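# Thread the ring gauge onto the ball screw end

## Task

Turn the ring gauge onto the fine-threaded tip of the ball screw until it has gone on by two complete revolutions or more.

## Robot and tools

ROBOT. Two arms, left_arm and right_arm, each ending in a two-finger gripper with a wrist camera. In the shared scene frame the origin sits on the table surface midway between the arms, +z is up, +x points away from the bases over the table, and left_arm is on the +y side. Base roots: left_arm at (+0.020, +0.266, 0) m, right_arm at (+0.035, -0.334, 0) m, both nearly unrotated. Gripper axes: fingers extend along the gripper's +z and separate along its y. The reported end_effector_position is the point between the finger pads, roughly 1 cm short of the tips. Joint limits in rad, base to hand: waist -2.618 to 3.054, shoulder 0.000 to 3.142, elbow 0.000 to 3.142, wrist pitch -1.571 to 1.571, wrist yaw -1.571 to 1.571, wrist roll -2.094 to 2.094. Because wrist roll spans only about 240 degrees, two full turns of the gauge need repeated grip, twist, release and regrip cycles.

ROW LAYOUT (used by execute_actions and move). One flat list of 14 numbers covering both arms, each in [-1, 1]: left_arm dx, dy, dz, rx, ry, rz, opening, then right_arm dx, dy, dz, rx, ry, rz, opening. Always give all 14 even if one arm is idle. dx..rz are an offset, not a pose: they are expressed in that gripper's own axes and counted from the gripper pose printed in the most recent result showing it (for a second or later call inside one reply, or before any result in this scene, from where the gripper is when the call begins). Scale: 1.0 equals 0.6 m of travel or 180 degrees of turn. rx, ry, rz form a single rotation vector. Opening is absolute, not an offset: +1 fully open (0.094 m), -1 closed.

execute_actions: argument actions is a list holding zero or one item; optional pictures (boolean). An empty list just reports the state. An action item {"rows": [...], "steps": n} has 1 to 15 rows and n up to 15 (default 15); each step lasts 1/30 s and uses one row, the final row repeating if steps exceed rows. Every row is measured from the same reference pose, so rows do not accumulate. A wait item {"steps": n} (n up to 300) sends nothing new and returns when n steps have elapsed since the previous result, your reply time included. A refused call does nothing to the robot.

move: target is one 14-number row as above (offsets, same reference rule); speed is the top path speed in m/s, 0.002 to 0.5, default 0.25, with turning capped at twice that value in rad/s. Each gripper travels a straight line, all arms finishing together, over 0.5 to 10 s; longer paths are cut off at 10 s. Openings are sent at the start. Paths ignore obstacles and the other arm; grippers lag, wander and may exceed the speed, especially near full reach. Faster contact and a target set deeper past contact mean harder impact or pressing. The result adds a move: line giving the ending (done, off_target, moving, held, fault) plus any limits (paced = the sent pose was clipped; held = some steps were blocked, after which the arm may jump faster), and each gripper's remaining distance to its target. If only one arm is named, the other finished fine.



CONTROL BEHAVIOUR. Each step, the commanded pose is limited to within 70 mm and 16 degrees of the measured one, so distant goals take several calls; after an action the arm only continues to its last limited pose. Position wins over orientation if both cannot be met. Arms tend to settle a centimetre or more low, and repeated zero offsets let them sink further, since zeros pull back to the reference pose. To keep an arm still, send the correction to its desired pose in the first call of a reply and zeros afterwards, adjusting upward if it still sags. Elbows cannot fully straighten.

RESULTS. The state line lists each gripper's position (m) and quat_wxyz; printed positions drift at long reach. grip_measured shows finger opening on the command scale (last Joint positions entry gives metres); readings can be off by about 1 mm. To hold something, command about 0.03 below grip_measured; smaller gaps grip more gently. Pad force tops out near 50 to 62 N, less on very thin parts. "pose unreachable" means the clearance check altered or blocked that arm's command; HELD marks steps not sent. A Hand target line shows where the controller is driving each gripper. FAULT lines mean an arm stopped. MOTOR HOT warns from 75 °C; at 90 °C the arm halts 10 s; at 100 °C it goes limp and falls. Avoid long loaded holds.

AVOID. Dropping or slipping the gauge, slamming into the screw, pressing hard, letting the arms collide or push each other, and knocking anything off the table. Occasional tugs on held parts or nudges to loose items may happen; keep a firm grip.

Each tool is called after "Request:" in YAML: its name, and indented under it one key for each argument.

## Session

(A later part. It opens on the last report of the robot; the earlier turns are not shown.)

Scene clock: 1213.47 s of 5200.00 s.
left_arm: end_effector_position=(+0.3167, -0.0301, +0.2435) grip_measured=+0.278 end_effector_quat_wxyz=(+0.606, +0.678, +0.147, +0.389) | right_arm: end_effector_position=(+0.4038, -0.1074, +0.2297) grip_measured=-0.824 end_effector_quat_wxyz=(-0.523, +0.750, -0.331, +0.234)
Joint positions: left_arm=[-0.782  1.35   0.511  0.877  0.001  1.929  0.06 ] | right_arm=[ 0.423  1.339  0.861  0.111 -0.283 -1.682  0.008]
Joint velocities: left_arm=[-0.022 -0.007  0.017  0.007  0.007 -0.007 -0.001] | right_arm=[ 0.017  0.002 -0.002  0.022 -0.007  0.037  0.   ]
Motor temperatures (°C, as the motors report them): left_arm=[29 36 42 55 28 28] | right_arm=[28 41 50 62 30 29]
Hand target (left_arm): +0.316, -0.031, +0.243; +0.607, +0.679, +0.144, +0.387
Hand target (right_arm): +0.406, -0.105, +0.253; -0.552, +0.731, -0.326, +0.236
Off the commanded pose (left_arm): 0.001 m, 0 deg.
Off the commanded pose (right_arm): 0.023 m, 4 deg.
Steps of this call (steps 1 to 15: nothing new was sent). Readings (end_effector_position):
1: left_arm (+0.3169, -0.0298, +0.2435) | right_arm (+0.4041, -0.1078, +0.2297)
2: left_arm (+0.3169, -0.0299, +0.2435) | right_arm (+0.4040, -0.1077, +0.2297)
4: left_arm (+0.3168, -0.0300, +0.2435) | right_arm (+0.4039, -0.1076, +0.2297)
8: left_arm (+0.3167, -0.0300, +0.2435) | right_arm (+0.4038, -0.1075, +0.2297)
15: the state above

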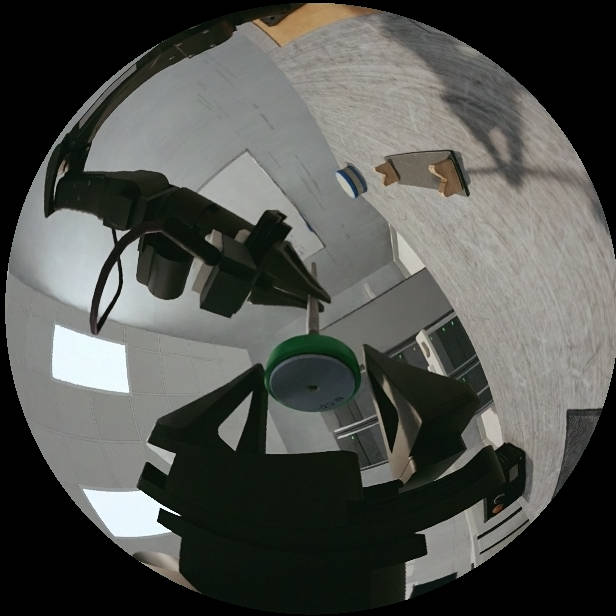

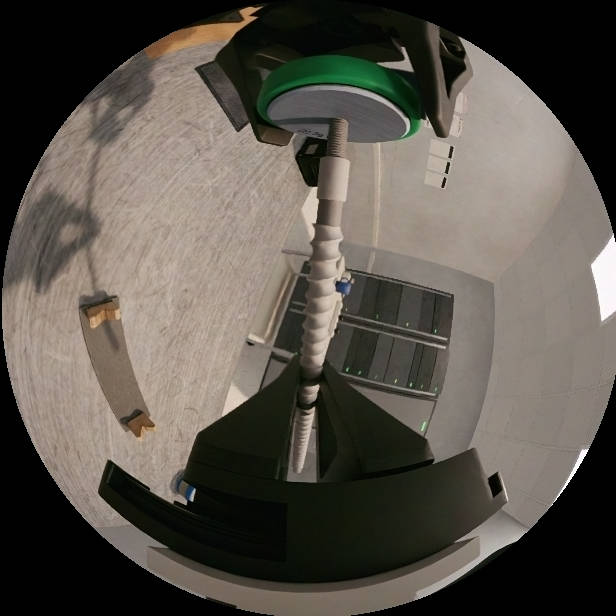

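Request:
execute_actions:
  actions:
    - {"rows": [[0,0,0,0,0,-0.05,0.28,-0.008,-0.0422,-0.0038,0.0239,-0.005,0.0013,-0.87],[0,0,0,0,0,-0.3,0.28,-0.011,-0.0425,-0.0033,0.0239,-0.0062,0.0008,-0.87],[0,0,0,0,0,-0.3,0.28,-0.013,-0.0426,-0.003,0.0239,-0.007,0.0005,-0.87],[0,0,0,0,0,-0.3,0.28,-0.015,-0.0428,-0.0026,0.024,-0.0078,0.0002,-0.87],[0,0,0,0,0,-0.3,0.28,-0.0165,-0.0429,-0.0024,0.024,-0.0084,-0.0001,-0.87]], "steps": 15}
  pictures: false

Request:
execute_actions:
  actions:
    - {"rows": [[0,0,0,0,0,-0.3,0.28,-0.0024,-0.0418,-0.0047,0.0238,-0.0025,0.0022,-0.87]], "steps": 15}
  pictures: false

Request:
execute_actions:
  actions:
    - {"rows": [[0,0,0,0,0,-0.17,0.28,-0.0024,-0.0418,-0.0047,0.0238,-0.0025,0.0022,-0.87]], "steps": 15}

Request:
zoom_image:
  camera: "cam_left_wrist"
  region: [225, 250, 395, 420]

Request:
execute_actions:
  actions:
    - {"rows": [[0,0,0,0,0,-0.3,0.28,-0.0024,-0.0418,-0.0047,0.0238,-0.0025,0.0022,-0.87]], "steps": 15}
  pictures: false

Request:
execute_actions:
  actions:
    - {"rows": [[0,0,0,0,0,-0.3,0.28,-0.0024,-0.0418,-0.0047,0.0238,-0.0025,0.0022,-0.87]], "steps": 15}
  pictures: false

Request:
execute_actions:
  actions:
    - {"rows": [[0,0,0,0,0,-0.2,0.28,-0.0024,-0.0418,-0.0047,0.0238,-0.0025,0.0022,-0.87]], "steps": 15}

Request:
zoom_image:
  camera: "cam_left_wrist"
  region: [225, 250, 395, 420]

Request:
zoom_image:
  camera: "cam_right_wrist"
  region: [318, 112, 358, 162]

Scene clock: 1230.17 s of 5200.00 s.
left_arm: end_effector_position=(+0.3167, -0.0301, +0.2436) grip_measured=+0.278 end_effector_quat_wxyz=(+0.700, +0.594, +0.358, +0.173) | right_arm: end_effector_position=(+0.4008, -0.1027, +0.2297) grip_measured=-0.824 end_effector_quat_wxyz=(-0.524, +0.752, -0.326, +0.231)
Joint positions: left_arm=[-0.782  1.35   0.511  0.877  0.001  1.271  0.06 ] | right_arm=[ 0.436  1.339  0.861  0.111 -0.283 -1.682  0.008]
Joint velocities: left_arm=[ 0.012 -0.012 -0.007  0.007 -0.007 -1.311 -0.   ] | right_arm=[ 0.017  0.002  0.007 -0.022  0.022  0.022  0.001]
Motor temperatures (°C, as the motors report them): left_arm=[29 36 43 55 28 28] | right_arm=[28 41 50 62 30 29]
Hand target (left_arm): +0.317, -0.030, +0.244; +0.714, +0.554, +0.417, +0.099
Hand target (right_arm): +0.402, -0.096, +0.254; -0.555, +0.733, -0.315, +0.236
Off the commanded pose (left_arm): 0.000 m, 16 deg; orientation clipped at the last step of the last action.
Off the commanded pose (right_arm): 0.026 m, 4 deg.
Steps of this call (steps 1 to 90: nothing new was sent; then 13.20 s passed at rest; steps 91 to 105: all 15 steps of this action). Readings (end_effector_position):
91: left_arm (+0.3167, -0.0301, +0.2435) | right_arm (+0.4038, -0.1074, +0.2297)
92: left_arm (+0.3167, -0.0301, +0.2435) | right_arm (+0.4038, -0.1074, +0.2297)
94: left_arm (+0.3167, -0.0301, +0.2435) | right_arm (+0.4033, -0.1066, +0.2297)
98: left_arm (+0.3167, -0.0301, +0.2436) | right_arm (+0.4012, -0.1032, +0.2297)
105: the state above

Scene clock: 1230.67 s of 5200.00 s.
left_arm: end_effector_position=(+0.3167, -0.0301, +0.2436) grip_measured=+0.278 end_effector_quat_wxyz=(+0.717, +0.438, +0.537, -0.074) | right_arm: end_effector_position=(+0.4008, -0.1027, +0.2297) grip_measured=-0.824 end_effector_quat_wxyz=(-0.524, +0.752, -0.326, +0.231)
Joint positions: left_arm=[-0.782  1.35   0.511  0.877  0.001  0.581  0.06 ] | right_arm=[ 0.436  1.339  0.861  0.111 -0.283 -1.682  0.008]
Joint velocities: left_arm=[-0.012  0.002 -0.012 -0.007 -0.022 -1.399  0.   ] | right_arm=[-0.017 -0.002 -0.022 -0.081 -0.007  0.022 -0.001]
Motor temperatures (°C, as the motors report them): left_arm=[29 36 43 55 28 28] | right_arm=[28 41 50 62 30 29]
Hand target (left_arm): +0.317, -0.030, +0.244; +0.705, +0.380, +0.580, -0.148
Hand target (right_arm): +0.403, -0.098, +0.254; -0.554, +0.732, -0.318, +0.238
Off the commanded pose (left_arm): 0.000 m, 14 deg; orientation clipped at the last step of the last action.
Off the commanded pose (right_arm): 0.025 m, 4 deg.
Steps of this call (steps 1 to 15: all 15 steps of this action). Readings (end_effector_position):
1: left_arm (+0.3167, -0.0301, +0.2436) | right_arm (+0.4008, -0.1027, +0.2297)
2: left_arm (+0.3167, -0.0301, +0.2436) | right_arm (+0.4008, -0.1027, +0.2297)
4: left_arm (+0.3167, -0.0301, +0.2436) | right_arm (+0.4008, -0.1027, +0.2297)
8: left_arm (+0.3167, -0.0301, +0.2436) | right_arm (+0.4008, -0.1027, +0.2297)
15: the state above

Scene clock: 1231.17 s of 5200.00 s.
left_arm: end_effector_position=(+0.3167, -0.0301, +0.2436) grip_measured=+0.278 end_effector_quat_wxyz=(+0.678, +0.296, +0.627, -0.245) | right_arm: end_effector_position=(+0.4008, -0.1027, +0.2297) grip_measured=-0.824 end_effector_quat_wxyz=(-0.524, +0.752, -0.326, +0.231)
Joint positions: left_arm=[-0.782  1.35   0.511  0.877  0.001  0.094  0.06 ] | right_arm=[ 0.436  1.339  0.861  0.111 -0.283 -1.682  0.008]
Joint velocities: left_arm=[-0.012 -0.007 -0.002 -0.066  0.066 -0.271  0.001] | right_arm=[ 0.002  0.017 -0.007  0.022 -0.037  0.007  0.   ]
Motor temperatures (°C, as the motors report them): left_arm=[29 36 43 55 28 28] | right_arm=[28 41 50 62 30 29]
Hand target (left_arm): +0.317, -0.030, +0.244; +0.672, +0.281, +0.634, -0.260
Hand target (right_arm): +0.403, -0.098, +0.254; -0.554, +0.732, -0.318, +0.238
Off the commanded pose (left_arm): 0.000 m, 3 deg.
Off the commanded pose (right_arm): 0.025 m, 4 deg.
Steps of this call (steps 1 to 15: all 15 steps of this action). Readings (end_effector_position):
1: left_arm (+0.3167, -0.0301, +0.2436) | right_arm (+0.4008, -0.1027, +0.2297)
2: left_arm (+0.3167, -0.0301, +0.2436) | right_arm (+0.4008, -0.1027, +0.2297)
4: left_arm (+0.3167, -0.0301, +0.2436) | right_arm (+0.4008, -0.1027, +0.2297)
8: left_arm (+0.3167, -0.0301, +0.2436) | right_arm (+0.4008, -0.1027, +0.2297)
15: the state above

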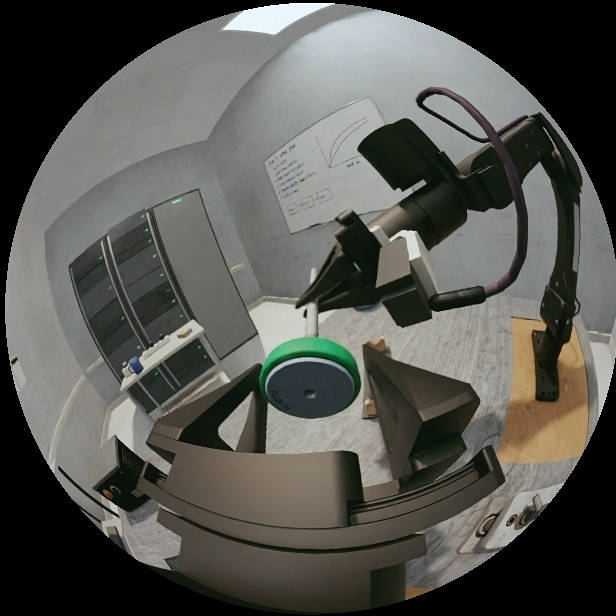

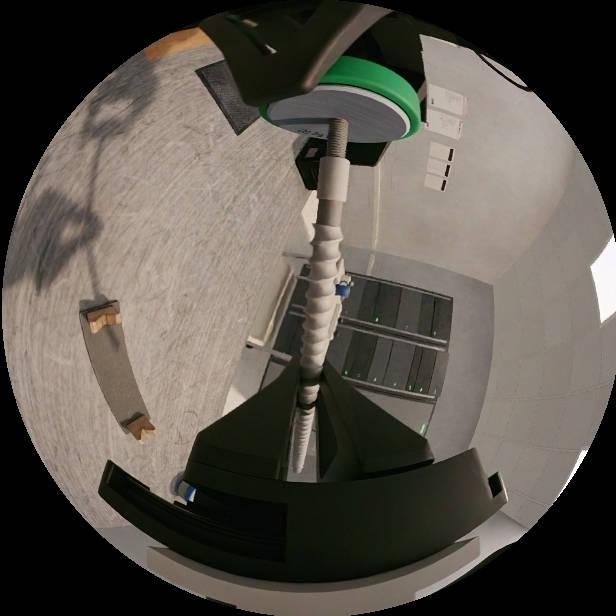

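Region (225, 250, 395, 420) of cam_left_wrist's 616x616 image, scaled by 2.965, with more detail than that image has.

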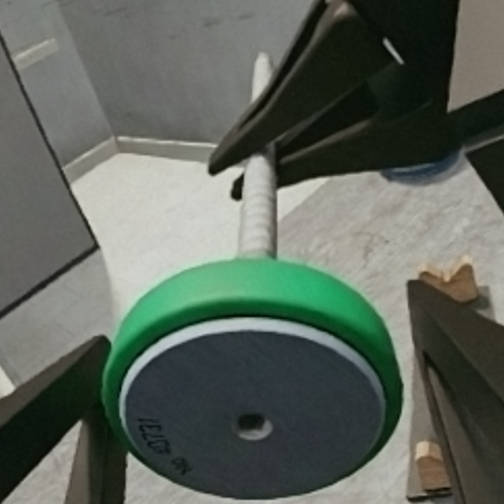

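Scene clock: 1231.67 s of 5200.00 s.
left_arm: end_effector_position=(+0.3167, -0.0301, +0.2436) grip_measured=+0.278 end_effector_quat_wxyz=(+0.554, +0.065, +0.690, -0.460) | right_arm: end_effector_position=(+0.4008, -0.1027, +0.2297) grip_measured=-0.824 end_effector_quat_wxyz=(-0.524, +0.752, -0.326, +0.231)
Joint positions: left_arm=[-0.782  1.35   0.511  0.877  0.001 -0.598  0.06 ] | right_arm=[ 0.436  1.339  0.861  0.111 -0.283 -1.682  0.008]
Joint velocities: left_arm=[-0.012  0.022  0.017 -0.007 -0.051 -1.326 -0.001] | right_arm=[ 0.007  0.017 -0.002 -0.037 -0.007 -0.037  0.001]
Motor temperatures (°C, as the motors report them): left_arm=[29 36 43 55 28 28] | right_arm=[28 41 50 62 30 29]
Hand target (left_arm): +0.317, -0.030, +0.244; +0.504, -0.006, +0.693, -0.515
Hand target (right_arm): +0.403, -0.098, +0.254; -0.554, +0.732, -0.318, +0.238
Off the commanded pose (left_arm): 0.000 m, 14 deg; orientation clipped at the last step of the last action.
Off the commanded pose (right_arm): 0.025 m, 4 deg.
Steps of this call (steps 1 to 15: all 15 steps of this action). Readings (end_effector_position):
1: left_arm (+0.3167, -0.0301, +0.2436) | right_arm (+0.4008, -0.1027, +0.2297)
2: left_arm (+0.3167, -0.0301, +0.2436) | right_arm (+0.4008, -0.1027, +0.2297)
4: left_arm (+0.3167, -0.0301, +0.2436) | right_arm (+0.4008, -0.1027, +0.2297)
8: left_arm (+0.3167, -0.0301, +0.2436) | right_arm (+0.4008, -0.1027, +0.2297)
15: the state above

Scene clock: 1232.17 s of 5200.00 s.
left_arm: end_effector_position=(+0.3167, -0.0301, +0.2436) grip_measured=+0.278 end_effector_quat_wxyz=(+0.360, -0.178, +0.670, -0.624) | right_arm: end_effector_position=(+0.4008, -0.1027, +0.2297) grip_measured=-0.824 end_effector_quat_wxyz=(-0.524, +0.752, -0.326, +0.231)
Joint positions: left_arm=[-0.782  1.35   0.511  0.877  0.001 -1.307  0.06 ] | right_arm=[ 0.436  1.339  0.861  0.111 -0.283 -1.682  0.008]
Joint velocities: left_arm=[ 0.012  0.012  0.012  0.051 -0.051 -1.341 -0.001] | right_arm=[ 0.002  0.002  0.002 -0.037 -0.007 -0.037 -0.001]
Motor temperatures (°C, as the motors report them): left_arm=[29 36 43 55 28 28] | right_arm=[28 41 50 62 30 29]
Hand target (left_arm): +0.317, -0.030, +0.244; +0.294, -0.246, +0.648, -0.658
Hand target (right_arm): +0.403, -0.098, +0.254; -0.554, +0.732, -0.318, +0.238
Off the commanded pose (left_arm): 0.000 m, 13 deg; orientation clipped at the last step of the last action.
Off the commanded pose (right_arm): 0.025 m, 4 deg.
Steps of this call (steps 1 to 15: all 15 steps of this action). Readings (end_effector_position):
1: left_arm (+0.3167, -0.0301, +0.2436) | right_arm (+0.4008, -0.1027, +0.2297)
2: left_arm (+0.3167, -0.0301, +0.2436) | right_arm (+0.4008, -0.1027, +0.2297)
4: left_arm (+0.3167, -0.0301, +0.2436) | right_arm (+0.4008, -0.1027, +0.2297)
8: left_arm (+0.3167, -0.0301, +0.2436) | right_arm (+0.4008, -0.1027, +0.2297)
15: the state above

Scene clock: 1232.67 s of 5200.00 s.
left_arm: end_effector_position=(+0.3167, -0.0301, +0.2436) grip_measured=+0.278 end_effector_quat_wxyz=(-0.171, +0.359, -0.594, +0.700) | right_arm: end_effector_position=(+0.4008, -0.1027, +0.2297) grip_measured=-0.824 end_effector_quat_wxyz=(-0.524, +0.752, -0.326, +0.231)
Joint positions: left_arm=[-0.782  1.35   0.511  0.877  0.001 -1.874  0.06 ] | right_arm=[ 0.436  1.339  0.861  0.111 -0.283 -1.682  0.008]
Joint velocities: left_arm=[ 0.007  0.002  0.012 -0.051 -0.007 -0.315 -0.   ] | right_arm=[ 0.007  0.002 -0.007 -0.037 -0.022 -0.051 -0.001]
Motor temperatures (°C, as the motors report them): left_arm=[29 36 43 55 28 28] | right_arm=[28 41 50 62 30 29]
Hand target (left_arm): +0.317, -0.030, +0.244; -0.151, +0.376, -0.583, +0.705
Hand target (right_arm): +0.403, -0.098, +0.254; -0.554, +0.732, -0.318, +0.238
Off the commanded pose (left_arm): 0.000 m, 3 deg.
Off the commanded pose (right_arm): 0.025 m, 4 deg.
Steps of this call (steps 1 to 15: all 15 steps of this action). Readings (end_effector_position):
1: left_arm (+0.3167, -0.0301, +0.2436) | right_arm (+0.4008, -0.1027, +0.2297)
2: left_arm (+0.3167, -0.0301, +0.2436) | right_arm (+0.4008, -0.1027, +0.2297)
4: left_arm (+0.3167, -0.0301, +0.2436) | right_arm (+0.4008, -0.1027, +0.2297)
8: left_arm (+0.3167, -0.0301, +0.2436) | right_arm (+0.4008, -0.1027, +0.2297)
15: the state above

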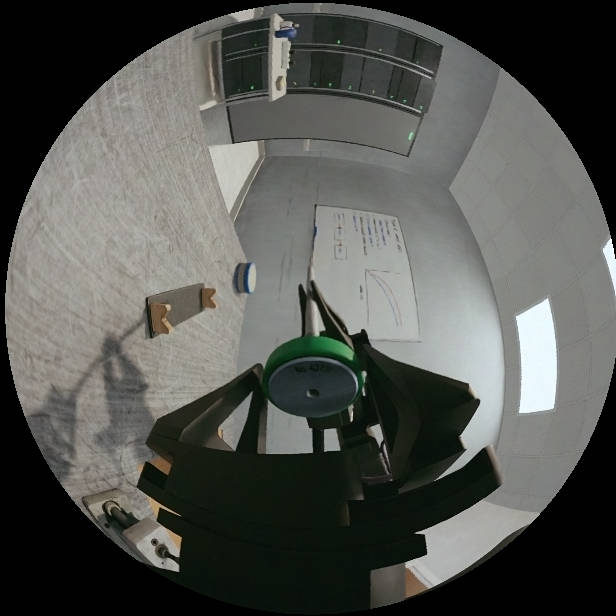

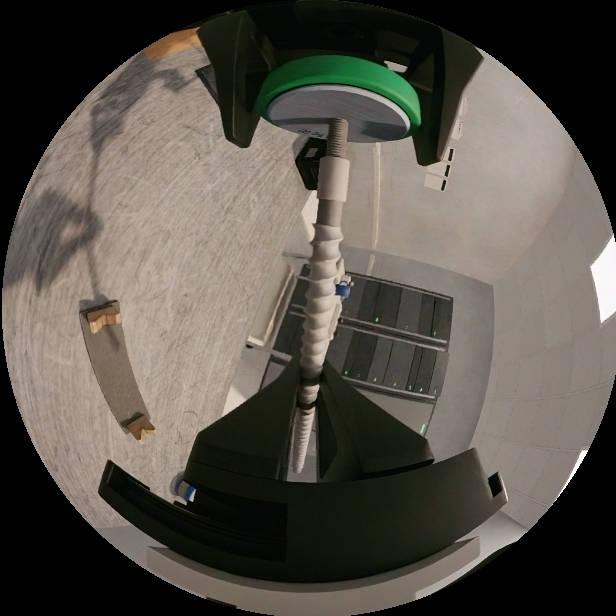

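Region (225, 250, 395, 420) of cam_left_wrist's 616x616 image, scaled by 2.965, with more detail than that image has.

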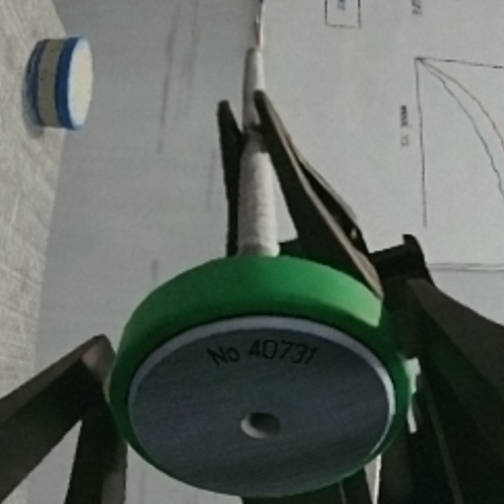

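Region (318, 112, 358, 162) of cam_right_wrist's 616x616 image, scaled by 10.080, with more detail than that image has; it fills the left 403 columns of this view, and the rest is white.

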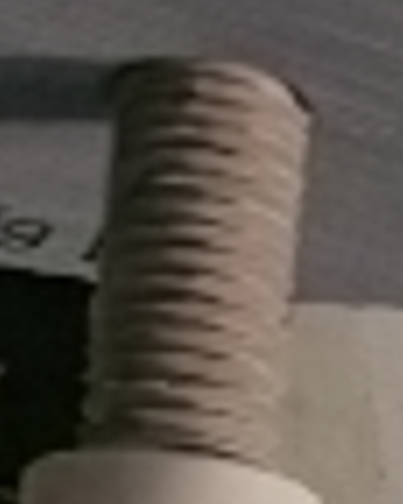

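Request:
execute_actions:
  actions:
    - {"rows": [[0,0,0,0,0,-0.03,0.25,-0.0077,-0.0425,-0.0047,0.0246,-0.0082,-0.0016,-0.87],[0,0,0,0,0,-0.03,0.22,-0.0077,-0.0425,-0.0047,0.0246,-0.0082,-0.0016,-0.87],[0,0,0,0,0,-0.03,0.2,-0.0077,-0.0425,-0.0047,0.0246,-0.0082,-0.0016,-0.87],[0,0,0,0,0,-0.03,0.18,-0.0077,-0.0425,-0.0047,0.0246,-0.0082,-0.0016,-0.87],[0,0,0,0,0,-0.03,0.16,-0.0077,-0.0425,-0.0047,0.0246,-0.0082,-0.0016,-0.87],[0,0,0,0,0,-0.03,0.14,-0.0077,-0.0425,-0.0047,0.0246,-0.0082,-0.0016,-0.87],[0,0,0,0,0,-0.03,0.125,-0.0077,-0.0425,-0.0047,0.0246,-0.0082,-0.0016,-0.87],[0,0,0,0,0,-0.03,0.11,-0.0077,-0.0425,-0.0047,0.0246,-0.0082,-0.0016,-0.87],[0,0,0,0,0,-0.03,0.1,-0.0077,-0.0425,-0.0047,0.0246,-0.0082,-0.0016,-0.87],[0,0,0,0,0,-0.03,0.09,-0.0077,-0.0425,-0.0047,0.0246,-0.0082,-0.0016,-0.87],[0,0,0,0,0,-0.03,0.082,-0.0077,-0.0425,-0.0047,0.0246,-0.0082,-0.0016,-0.87],[0,0,0,0,0,-0.03,0.074,-0.0077,-0.0425,-0.0047,0.0246,-0.0082,-0.0016,-0.87],[0,0,0,0,0,-0.03,0.064,-0.0077,-0.0425,-0.0047,0.0246,-0.0082,-0.0016,-0.87],[0,0,0,0,0,-0.03,0.054,-0.0077,-0.0425,-0.0047,0.0246,-0.0082,-0.0016,-0.87],[0,0,0,0,0,-0.03,0.045,-0.0077,-0.0425,-0.0047,0.0246,-0.0082,-0.0016,-0.87]], "steps": 15}
  pictures: false

Request:
execute_actions:
  actions:
    - {"rows": [[0,0,0,0,0,0,0.045,-0.009,-0.042,-0.0042,0.024,-0.0072,0.0017,-0.87],[0,0,0,0,0,0,0.045,-0.0156,-0.0423,-0.0036,0.0241,-0.012,0.0012,-0.87],[0,0,0,0,0,0,0.045,-0.0223,-0.0425,-0.003,0.0242,-0.0168,0.0007,-0.87],[0,0,0,0,0,0,0.045,-0.0289,-0.0427,-0.0024,0.0244,-0.0215,0.0003,-0.87],[0,0,0,0,0,0,0.045,-0.0355,-0.0429,-0.0018,0.0245,-0.0263,-0.0002,-0.87],[0,0,0,0,0,0,0.045,-0.0422,-0.0432,-0.0012,0.0247,-0.031,-0.0007,-0.87],[0,0,0,0,0,0,0.045,-0.0488,-0.0434,-0.0006,0.0248,-0.0358,-0.0012,-0.87]], "steps": 12}
  pictures: false

Request:
execute_actions:
  actions:
    - {"rows": [[0,0,0,0,0,0.05,0.045,-0.0488,-0.0434,-0.0006,0.0248,-0.0358,-0.0012,-0.87],[0,0,0,0,0,0.3,0.045,-0.0488,-0.0434,-0.0006,0.0248,-0.0358,-0.0012,-0.87]], "steps": 15}
  pictures: false

Request:
execute_actions:
  actions:
    - {"rows": [[0,0,0,0,0,0.22,0.045,-0.0488,-0.0434,-0.0006,0.0248,-0.0358,-0.0012,-0.87]], "steps": 15}

Request:
zoom_image:
  camera: "cam_right_wrist"
  region: [318, 112, 358, 162]

Scene clock: 1270.43 s of 5200.00 s.
left_arm: end_effector_position=(+0.3167, -0.0301, +0.2437) grip_measured=+0.073 end_effector_quat_wxyz=(-0.141, +0.384, -0.577, +0.707) | right_arm: end_effector_position=(+0.4001, -0.1018, +0.2298) grip_measured=-0.824 end_effector_quat_wxyz=(-0.525, +0.753, -0.323, +0.230)
Joint positions: left_arm=[-0.782  1.35   0.511  0.877  0.001 -1.962  0.05 ] | right_arm=[ 0.436  1.339  0.861  0.111 -0.29  -1.688  0.008]
Joint velocities: left_arm=[-0.017 -0.012 -0.007 -0.022  0.007 -0.051  0.   ] | right_arm=[ 0.012 -0.027  0.002 -0.022 -0.022  0.007 -0.   ]
Motor temperatures (°C, as the motors report them): left_arm=[29 36 43 55 28 28] | right_arm=[28 41 50 62 30 29]
Hand target (left_arm): +0.317, -0.030, +0.244; -0.138, +0.386, -0.576, +0.707
Hand target (right_arm): +0.401, -0.096, +0.255; -0.556, +0.735, -0.309, +0.235
Off the commanded pose (left_arm): 0.000 m, 0 deg.
Off the commanded pose (right_arm): 0.026 m, 5 deg.
Steps of this call (steps 1 to 90: nothing new was sent; then 34.27 s passed at rest; steps 91 to 105: all 15 steps of this action). Readings (end_effector_position):
91: left_arm (+0.3167, -0.0301, +0.2436) | right_arm (+0.4007, -0.1026, +0.2297)
92: left_arm (+0.3167, -0.0301, +0.2436) | right_arm (+0.4006, -0.1025, +0.2298)
94: left_arm (+0.3167, -0.0301, +0.2436) | right_arm (+0.4004, -0.1021, +0.2298)
98: left_arm (+0.3167, -0.0301, +0.2436) | right_arm (+0.4001, -0.1019, +0.2298)
105: the state above

Scene clock: 1270.83 s of 5200.00 s.
left_arm: end_effector_position=(+0.3167, -0.0301, +0.2438) grip_measured=+0.073 end_effector_quat_wxyz=(-0.141, +0.384, -0.577, +0.707) | right_arm: end_effector_position=(+0.3993, -0.1007, +0.2299) grip_measured=-0.824 end_effector_quat_wxyz=(-0.526, +0.754, -0.321, +0.228)
Joint positions: left_arm=[-0.782  1.35   0.511  0.878  0.001 -1.962  0.05 ] | right_arm=[ 0.438  1.339  0.861  0.111 -0.292 -1.688  0.008]
Joint velocities: left_arm=[ 0.012 -0.002 -0.007  0.095  0.022 -0.022 -0.002] | right_arm=[-0.002  0.007 -0.012  0.007  0.007  0.022 -0.   ]
Motor temperatures (°C, as the motors report them): left_arm=[29 36 43 55 28 28] | right_arm=[28 41 50 62 30 29]
Hand target (left_arm): +0.317, -0.030, +0.244; -0.141, +0.384, -0.577, +0.707
Hand target (right_arm): +0.385, -0.077, +0.254; -0.569, +0.745, -0.282, +0.201
Off the commanded pose (left_arm): 0.000 m, 0 deg.
Off the commanded pose (right_arm): 0.038 m, 8 deg.
Steps of this call (steps 1 to 12: all 12 steps of this action). Readings (end_effector_position):
1: left_arm (+0.3167, -0.0301, +0.2437) | right_arm (+0.4001, -0.1018, +0.2298)
2: left_arm (+0.3167, -0.0301, +0.2437) | right_arm (+0.4000, -0.1017, +0.2299)
4: left_arm (+0.3167, -0.0301, +0.2438) | right_arm (+0.3997, -0.1013, +0.2299)
8: left_arm (+0.3167, -0.0301, +0.2438) | right_arm (+0.3993, -0.1007, +0.2299)
12: the state above

Scene clock: 1271.33 s of 5200.00 s.
left_arm: end_effector_position=(+0.3167, -0.0301, +0.2440) grip_measured=+0.073 end_effector_quat_wxyz=(+0.361, -0.178, +0.670, -0.624) | right_arm: end_effector_position=(+0.3992, -0.1005, +0.2299) grip_measured=-0.824 end_effector_quat_wxyz=(-0.526, +0.754, -0.321, +0.228)
Joint positions: left_arm=[-0.782  1.35   0.511  0.879  0.001 -1.307  0.05 ] | right_arm=[ 0.439  1.339  0.861  0.111 -0.291 -1.688  0.008]
Joint velocities: left_arm=[-0.027  0.002 -0.002  0.007 -0.007  1.238 -0.   ] | right_arm=[-0.007  0.027  0.007 -0.051 -0.051 -0.037  0.001]
Motor temperatures (°C, as the motors report them): left_arm=[29 36 43 55 28 28] | right_arm=[28 41 50 62 30 29]
Hand target (left_arm): +0.317, -0.030, +0.244; +0.423, -0.107, +0.685, -0.583
Hand target (right_arm): +0.384, -0.076, +0.254; -0.570, +0.746, -0.281, +0.200
Off the commanded pose (left_arm): 0.000 m, 16 deg; orientation clipped at the last step of the last action.
Off the commanded pose (right_arm): 0.039 m, 8 deg.
Steps of this call (steps 1 to 15: all 15 steps of this action). Readings (end_effector_position):
1: left_arm (+0.3167, -0.0301, +0.2438) | right_arm (+0.3993, -0.1007, +0.2299)
2: left_arm (+0.3167, -0.0301, +0.2438) | right_arm (+0.3993, -0.1007, +0.2299)
4: left_arm (+0.3167, -0.0301, +0.2440) | right_arm (+0.3993, -0.1006, +0.2299)
8: left_arm (+0.3167, -0.0301, +0.2440) | right_arm (+0.3992, -0.1005, +0.2299)
15: the state above

Scene clock: 1271.83 s of 5200.00 s.
left_arm: end_effector_position=(+0.3167, -0.0301, +0.2440) grip_measured=+0.073 end_effector_quat_wxyz=(+0.529, +0.028, +0.692, -0.490) | right_arm: end_effector_position=(+0.3992, -0.1005, +0.2299) grip_measured=-0.824 end_effector_quat_wxyz=(-0.526, +0.754, -0.321, +0.228)
Joint positions: left_arm=[-0.782  1.35   0.511  0.879  0.001 -0.706  0.05 ] | right_arm=[ 0.439  1.339  0.861  0.111 -0.291 -1.688  0.008]
Joint velocities: left_arm=[-0.012 -0.002  0.017  0.037 -0.037  0.52   0.   ] | right_arm=[ 0.017 -0.012 -0.007 -0.022  0.007  0.007 -0.   ]
Motor temperatures (°C, as the motors report them): left_arm=[29 36 43 55 28 28] | right_arm=[28 41 50 62 30 29]
Hand target (left_arm): +0.317, -0.030, +0.244; +0.550, +0.058, +0.690, -0.466
Hand target (right_arm): +0.384, -0.076, +0.254; -0.570, +0.746, -0.280, +0.200
Off the commanded pose (left_arm): 0.000 m, 5 deg.
Off the commanded pose (right_arm): 0.039 m, 8 deg.
Steps of this call (steps 1 to 15: all 15 steps of this action). Readings (end_effector_position):
1: left_arm (+0.3167, -0.0301, +0.2440) | right_arm (+0.3992, -0.1005, +0.2299)
2: left_arm (+0.3167, -0.0301, +0.2440) | right_arm (+0.3992, -0.1005, +0.2299)
4: left_arm (+0.3167, -0.0301, +0.2440) | right_arm (+0.3992, -0.1005, +0.2299)
8: left_arm (+0.3167, -0.0301, +0.2440) | right_arm (+0.3992, -0.1005, +0.2299)
15: the state above

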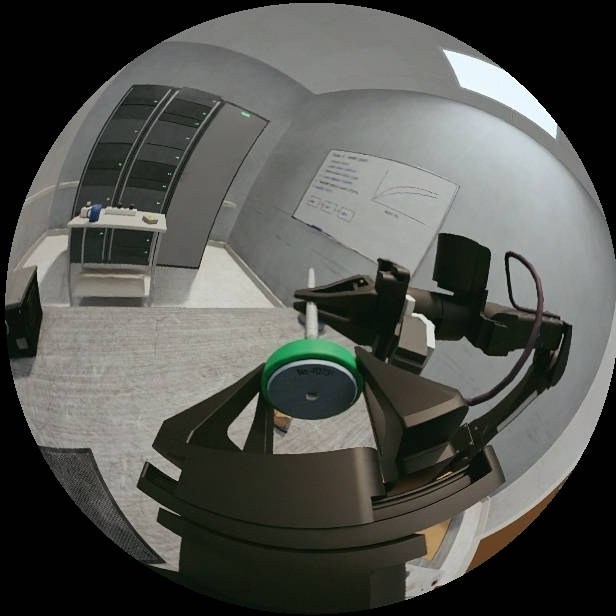

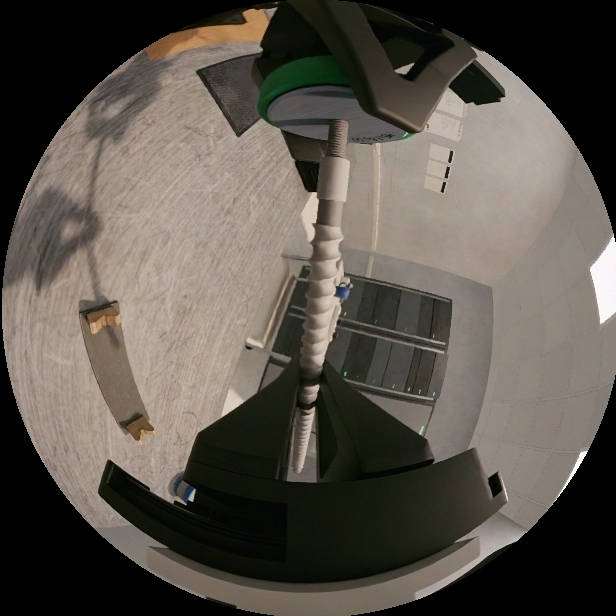

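Region (318, 112, 358, 162) of cam_right_wrist's 616x616 image, scaled by 10.080, with more detail than that image has; it fills the left 403 columns of this view, and the rest is white.

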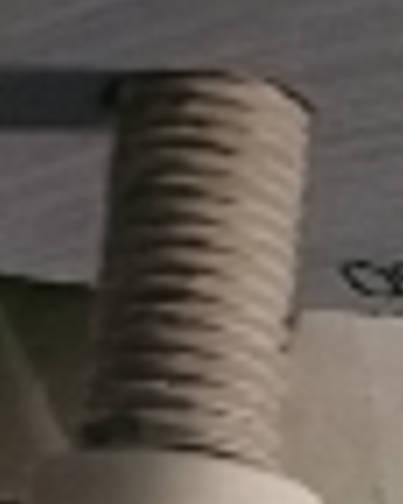

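Request:
execute_actions:
  actions:
    - {"rows": [[0,0,0,0,0,0.4,0.045,-0.0488,-0.0434,-0.0006,0.0248,-0.0358,-0.0012,-0.87]], "steps": 15}
  pictures: false

Request:
execute_actions:
  actions:
    - {"rows": [[0,0,0,0,0,0.3,0.045,-0.0488,-0.0434,-0.0006,0.0248,-0.0358,-0.0012,-0.87]], "steps": 15}
  pictures: false

Request:
execute_actions:
  actions:
    - {"rows": [[0,0,0,0,0,0.3,0.045,-0.0488,-0.0434,-0.0006,0.0248,-0.0358,-0.0012,-0.87]], "steps": 15}
  pictures: false

Request:
execute_actions:
  actions:
    - {"rows": [[0,0,0,0,0,0.17,0.045,-0.0488,-0.0434,-0.0006,0.0248,-0.0358,-0.0012,-0.87]], "steps": 15}

Request:
zoom_image:
  camera: "cam_right_wrist"
  region: [318, 112, 358, 162]

Scene clock: 1280.93 s of 5200.00 s.
left_arm: end_effector_position=(+0.3166, -0.0301, +0.2440) grip_measured=+0.073 end_effector_quat_wxyz=(+0.673, +0.283, +0.632, -0.259) | right_arm: end_effector_position=(+0.3992, -0.1005, +0.2299) grip_measured=-0.824 end_effector_quat_wxyz=(-0.526, +0.754, -0.321, +0.228)
Joint positions: left_arm=[-0.782  1.35   0.511  0.879  0.002  0.053  0.05 ] | right_arm=[ 0.439  1.339  0.861  0.111 -0.291 -1.688  0.008]
Joint velocities: left_arm=[-0.032 -0.017  0.002  0.037  0.022  1.253  0.   ] | right_arm=[-0.002 -0.002 -0.007  0.007 -0.037  0.007  0.001]
Motor temperatures (°C, as the motors report them): left_arm=[29 36 43 55 28 28] | right_arm=[28 41 50 62 31 29]
Hand target (left_arm): +0.317, -0.030, +0.244; +0.696, +0.347, +0.600, -0.188
Hand target (right_arm): +0.384, -0.076, +0.254; -0.570, +0.746, -0.280, +0.200
Off the commanded pose (left_arm): 0.000 m, 28 deg; orientation clipped at the last step of the last action.
Off the commanded pose (right_arm): 0.039 m, 8 deg.
Steps of this call (steps 1 to 90: nothing new was sent; then 5.60 s passed at rest; steps 91 to 105: all 15 steps of this action). Readings (end_effector_position):
91: left_arm (+0.3167, -0.0301, +0.2440) | right_arm (+0.3992, -0.1005, +0.2299)
92: left_arm (+0.3167, -0.0301, +0.2440) | right_arm (+0.3992, -0.1005, +0.2299)
94: left_arm (+0.3167, -0.0301, +0.2440) | right_arm (+0.3992, -0.1005, +0.2299)
98: left_arm (+0.3166, -0.0301, +0.2440) | right_arm (+0.3992, -0.1005, +0.2299)
105: the state above

Scene clock: 1281.43 s of 5200.00 s.
left_arm: end_effector_position=(+0.3166, -0.0301, +0.2440) grip_measured=+0.073 end_effector_quat_wxyz=(+0.721, +0.483, +0.497, -0.012) | right_arm: end_effector_position=(+0.3992, -0.1004, +0.2299) grip_measured=-0.824 end_effector_quat_wxyz=(-0.526, +0.754, -0.321, +0.229)
Joint positions: left_arm=[-0.782  1.35   0.511  0.879  0.002  0.755  0.05 ] | right_arm=[ 0.439  1.339  0.861  0.112 -0.291 -1.688  0.008]
Joint velocities: left_arm=[-0.012 -0.007  0.017  0.007 -0.051  1.341 -0.   ] | right_arm=[ 0.012  0.002 -0.002  0.007 -0.022 -0.066  0.001]
Motor temperatures (°C, as the motors report them): left_arm=[29 36 43 55 28 28] | right_arm=[28 41 50 62 31 29]
Hand target (left_arm): +0.317, -0.030, +0.244; +0.718, +0.532, +0.444, +0.063
Hand target (right_arm): +0.384, -0.076, +0.254; -0.570, +0.746, -0.281, +0.200
Off the commanded pose (left_arm): 0.000 m, 14 deg; orientation clipped at the last step of the last action.
Off the commanded pose (right_arm): 0.039 m, 8 deg.
Steps of this call (steps 1 to 15: all 15 steps of this action). Readings (end_effector_position):
1: left_arm (+0.3166, -0.0301, +0.2440) | right_arm (+0.3992, -0.1005, +0.2299)
2: left_arm (+0.3166, -0.0301, +0.2440) | right_arm (+0.3992, -0.1005, +0.2299)
4: left_arm (+0.3166, -0.0301, +0.2440) | right_arm (+0.3992, -0.1005, +0.2299)
8: left_arm (+0.3166, -0.0301, +0.2440) | right_arm (+0.3992, -0.1005, +0.2299)
15: the state above

Scene clock: 1281.93 s of 5200.00 s.
left_arm: end_effector_position=(+0.3166, -0.0301, +0.2440) grip_measured=+0.073 end_effector_quat_wxyz=(+0.681, +0.624, +0.300, +0.237) | right_arm: end_effector_position=(+0.3993, -0.1001, +0.2305) grip_measured=-0.824 end_effector_quat_wxyz=(-0.526, +0.754, -0.319, +0.230)
Joint positions: left_arm=[-0.782  1.35   0.511  0.879  0.002  1.457  0.05 ] | right_arm=[ 0.44   1.339  0.861  0.115 -0.29  -1.692  0.008]
Joint velocities: left_arm=[-0.007  0.007 -0.012  0.007 -0.037  1.223  0.   ] | right_arm=[-0.007  0.012  0.012  0.007 -0.007 -0.007 -0.001]
Motor temperatures (°C, as the motors report them): left_arm=[29 36 43 55 28 28] | right_arm=[28 41 50 62 31 29]
Hand target (left_arm): +0.317, -0.030, +0.244; +0.653, +0.652, +0.234, +0.306
Hand target (right_arm): +0.384, -0.075, +0.254; -0.570, +0.746, -0.280, +0.200
Off the commanded pose (left_arm): 0.000 m, 14 deg; orientation clipped at the last step of the last action.
Off the commanded pose (right_arm): 0.039 m, 8 deg.
Steps of this call (steps 1 to 15: all 15 steps of this action). Readings (end_effector_position):
1: left_arm (+0.3166, -0.0301, +0.2440) | right_arm (+0.3992, -0.1004, +0.2300)
2: left_arm (+0.3166, -0.0301, +0.2440) | right_arm (+0.3992, -0.1003, +0.2301)
4: left_arm (+0.3166, -0.0301, +0.2440) | right_arm (+0.3992, -0.1003, +0.2302)
8: left_arm (+0.3166, -0.0301, +0.2440) | right_arm (+0.3993, -0.1003, +0.2303)
15: the state above

Scene clock: 1282.43 s of 5200.00 s.
left_arm: end_effector_position=(+0.3170, -0.0298, +0.2440) grip_measured=+0.073 end_effector_quat_wxyz=(+0.603, +0.678, +0.142, +0.395) | right_arm: end_effector_position=(+0.3994, -0.0998, +0.2310) grip_measured=-0.824 end_effector_quat_wxyz=(-0.526, +0.754, -0.318, +0.232)
Joint positions: left_arm=[-0.782  1.35   0.511  0.879 -0.001  1.945  0.05 ] | right_arm=[ 0.441  1.339  0.861  0.117 -0.288 -1.694  0.008]
Joint velocities: left_arm=[-0.032  0.002  0.012 -0.007 -0.051  0.198 -0.001] | right_arm=[-0.002 -0.027  0.002  0.022 -0.051 -0.022  0.001]
Motor temperatures (°C, as the motors report them): left_arm=[29 36 43 55 28 28] | right_arm=[28 41 50 62 31 29]
Hand target (left_arm): +0.317, -0.030, +0.244; +0.595, +0.681, +0.126, +0.408
Hand target (right_arm): +0.384, -0.075, +0.255; -0.570, +0.746, -0.278, +0.202
Off the commanded pose (left_arm): 0.000 m, 3 deg.
Off the commanded pose (right_arm): 0.039 m, 8 deg.
Steps of this call (steps 1 to 15: all 15 steps of this action). Readings (end_effector_position):
1: left_arm (+0.3166, -0.0301, +0.2440) | right_arm (+0.3993, -0.1001, +0.2306)
2: left_arm (+0.3167, -0.0301, +0.2440) | right_arm (+0.3993, -0.1000, +0.2307)
4: left_arm (+0.3168, -0.0300, +0.2440) | right_arm (+0.3994, -0.1000, +0.2309)
8: left_arm (+0.3169, -0.0298, +0.2440) | right_arm (+0.3994, -0.0999, +0.2309)
15: the state above

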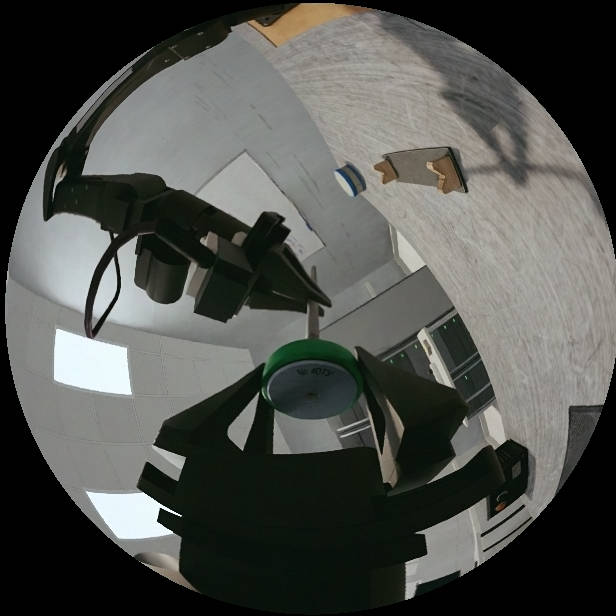

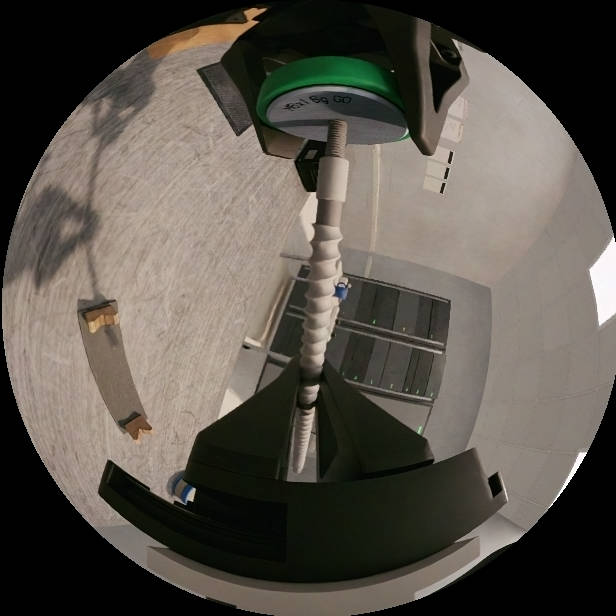

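Region (318, 112, 358, 162) of cam_right_wrist's 616x616 image, scaled by 10.080, with more detail than that image has; it fills the left 403 columns of this view, and the rest is white.

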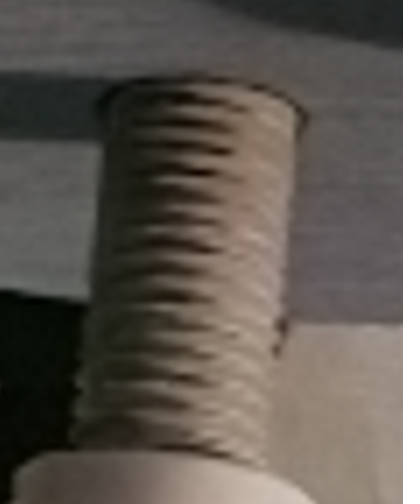

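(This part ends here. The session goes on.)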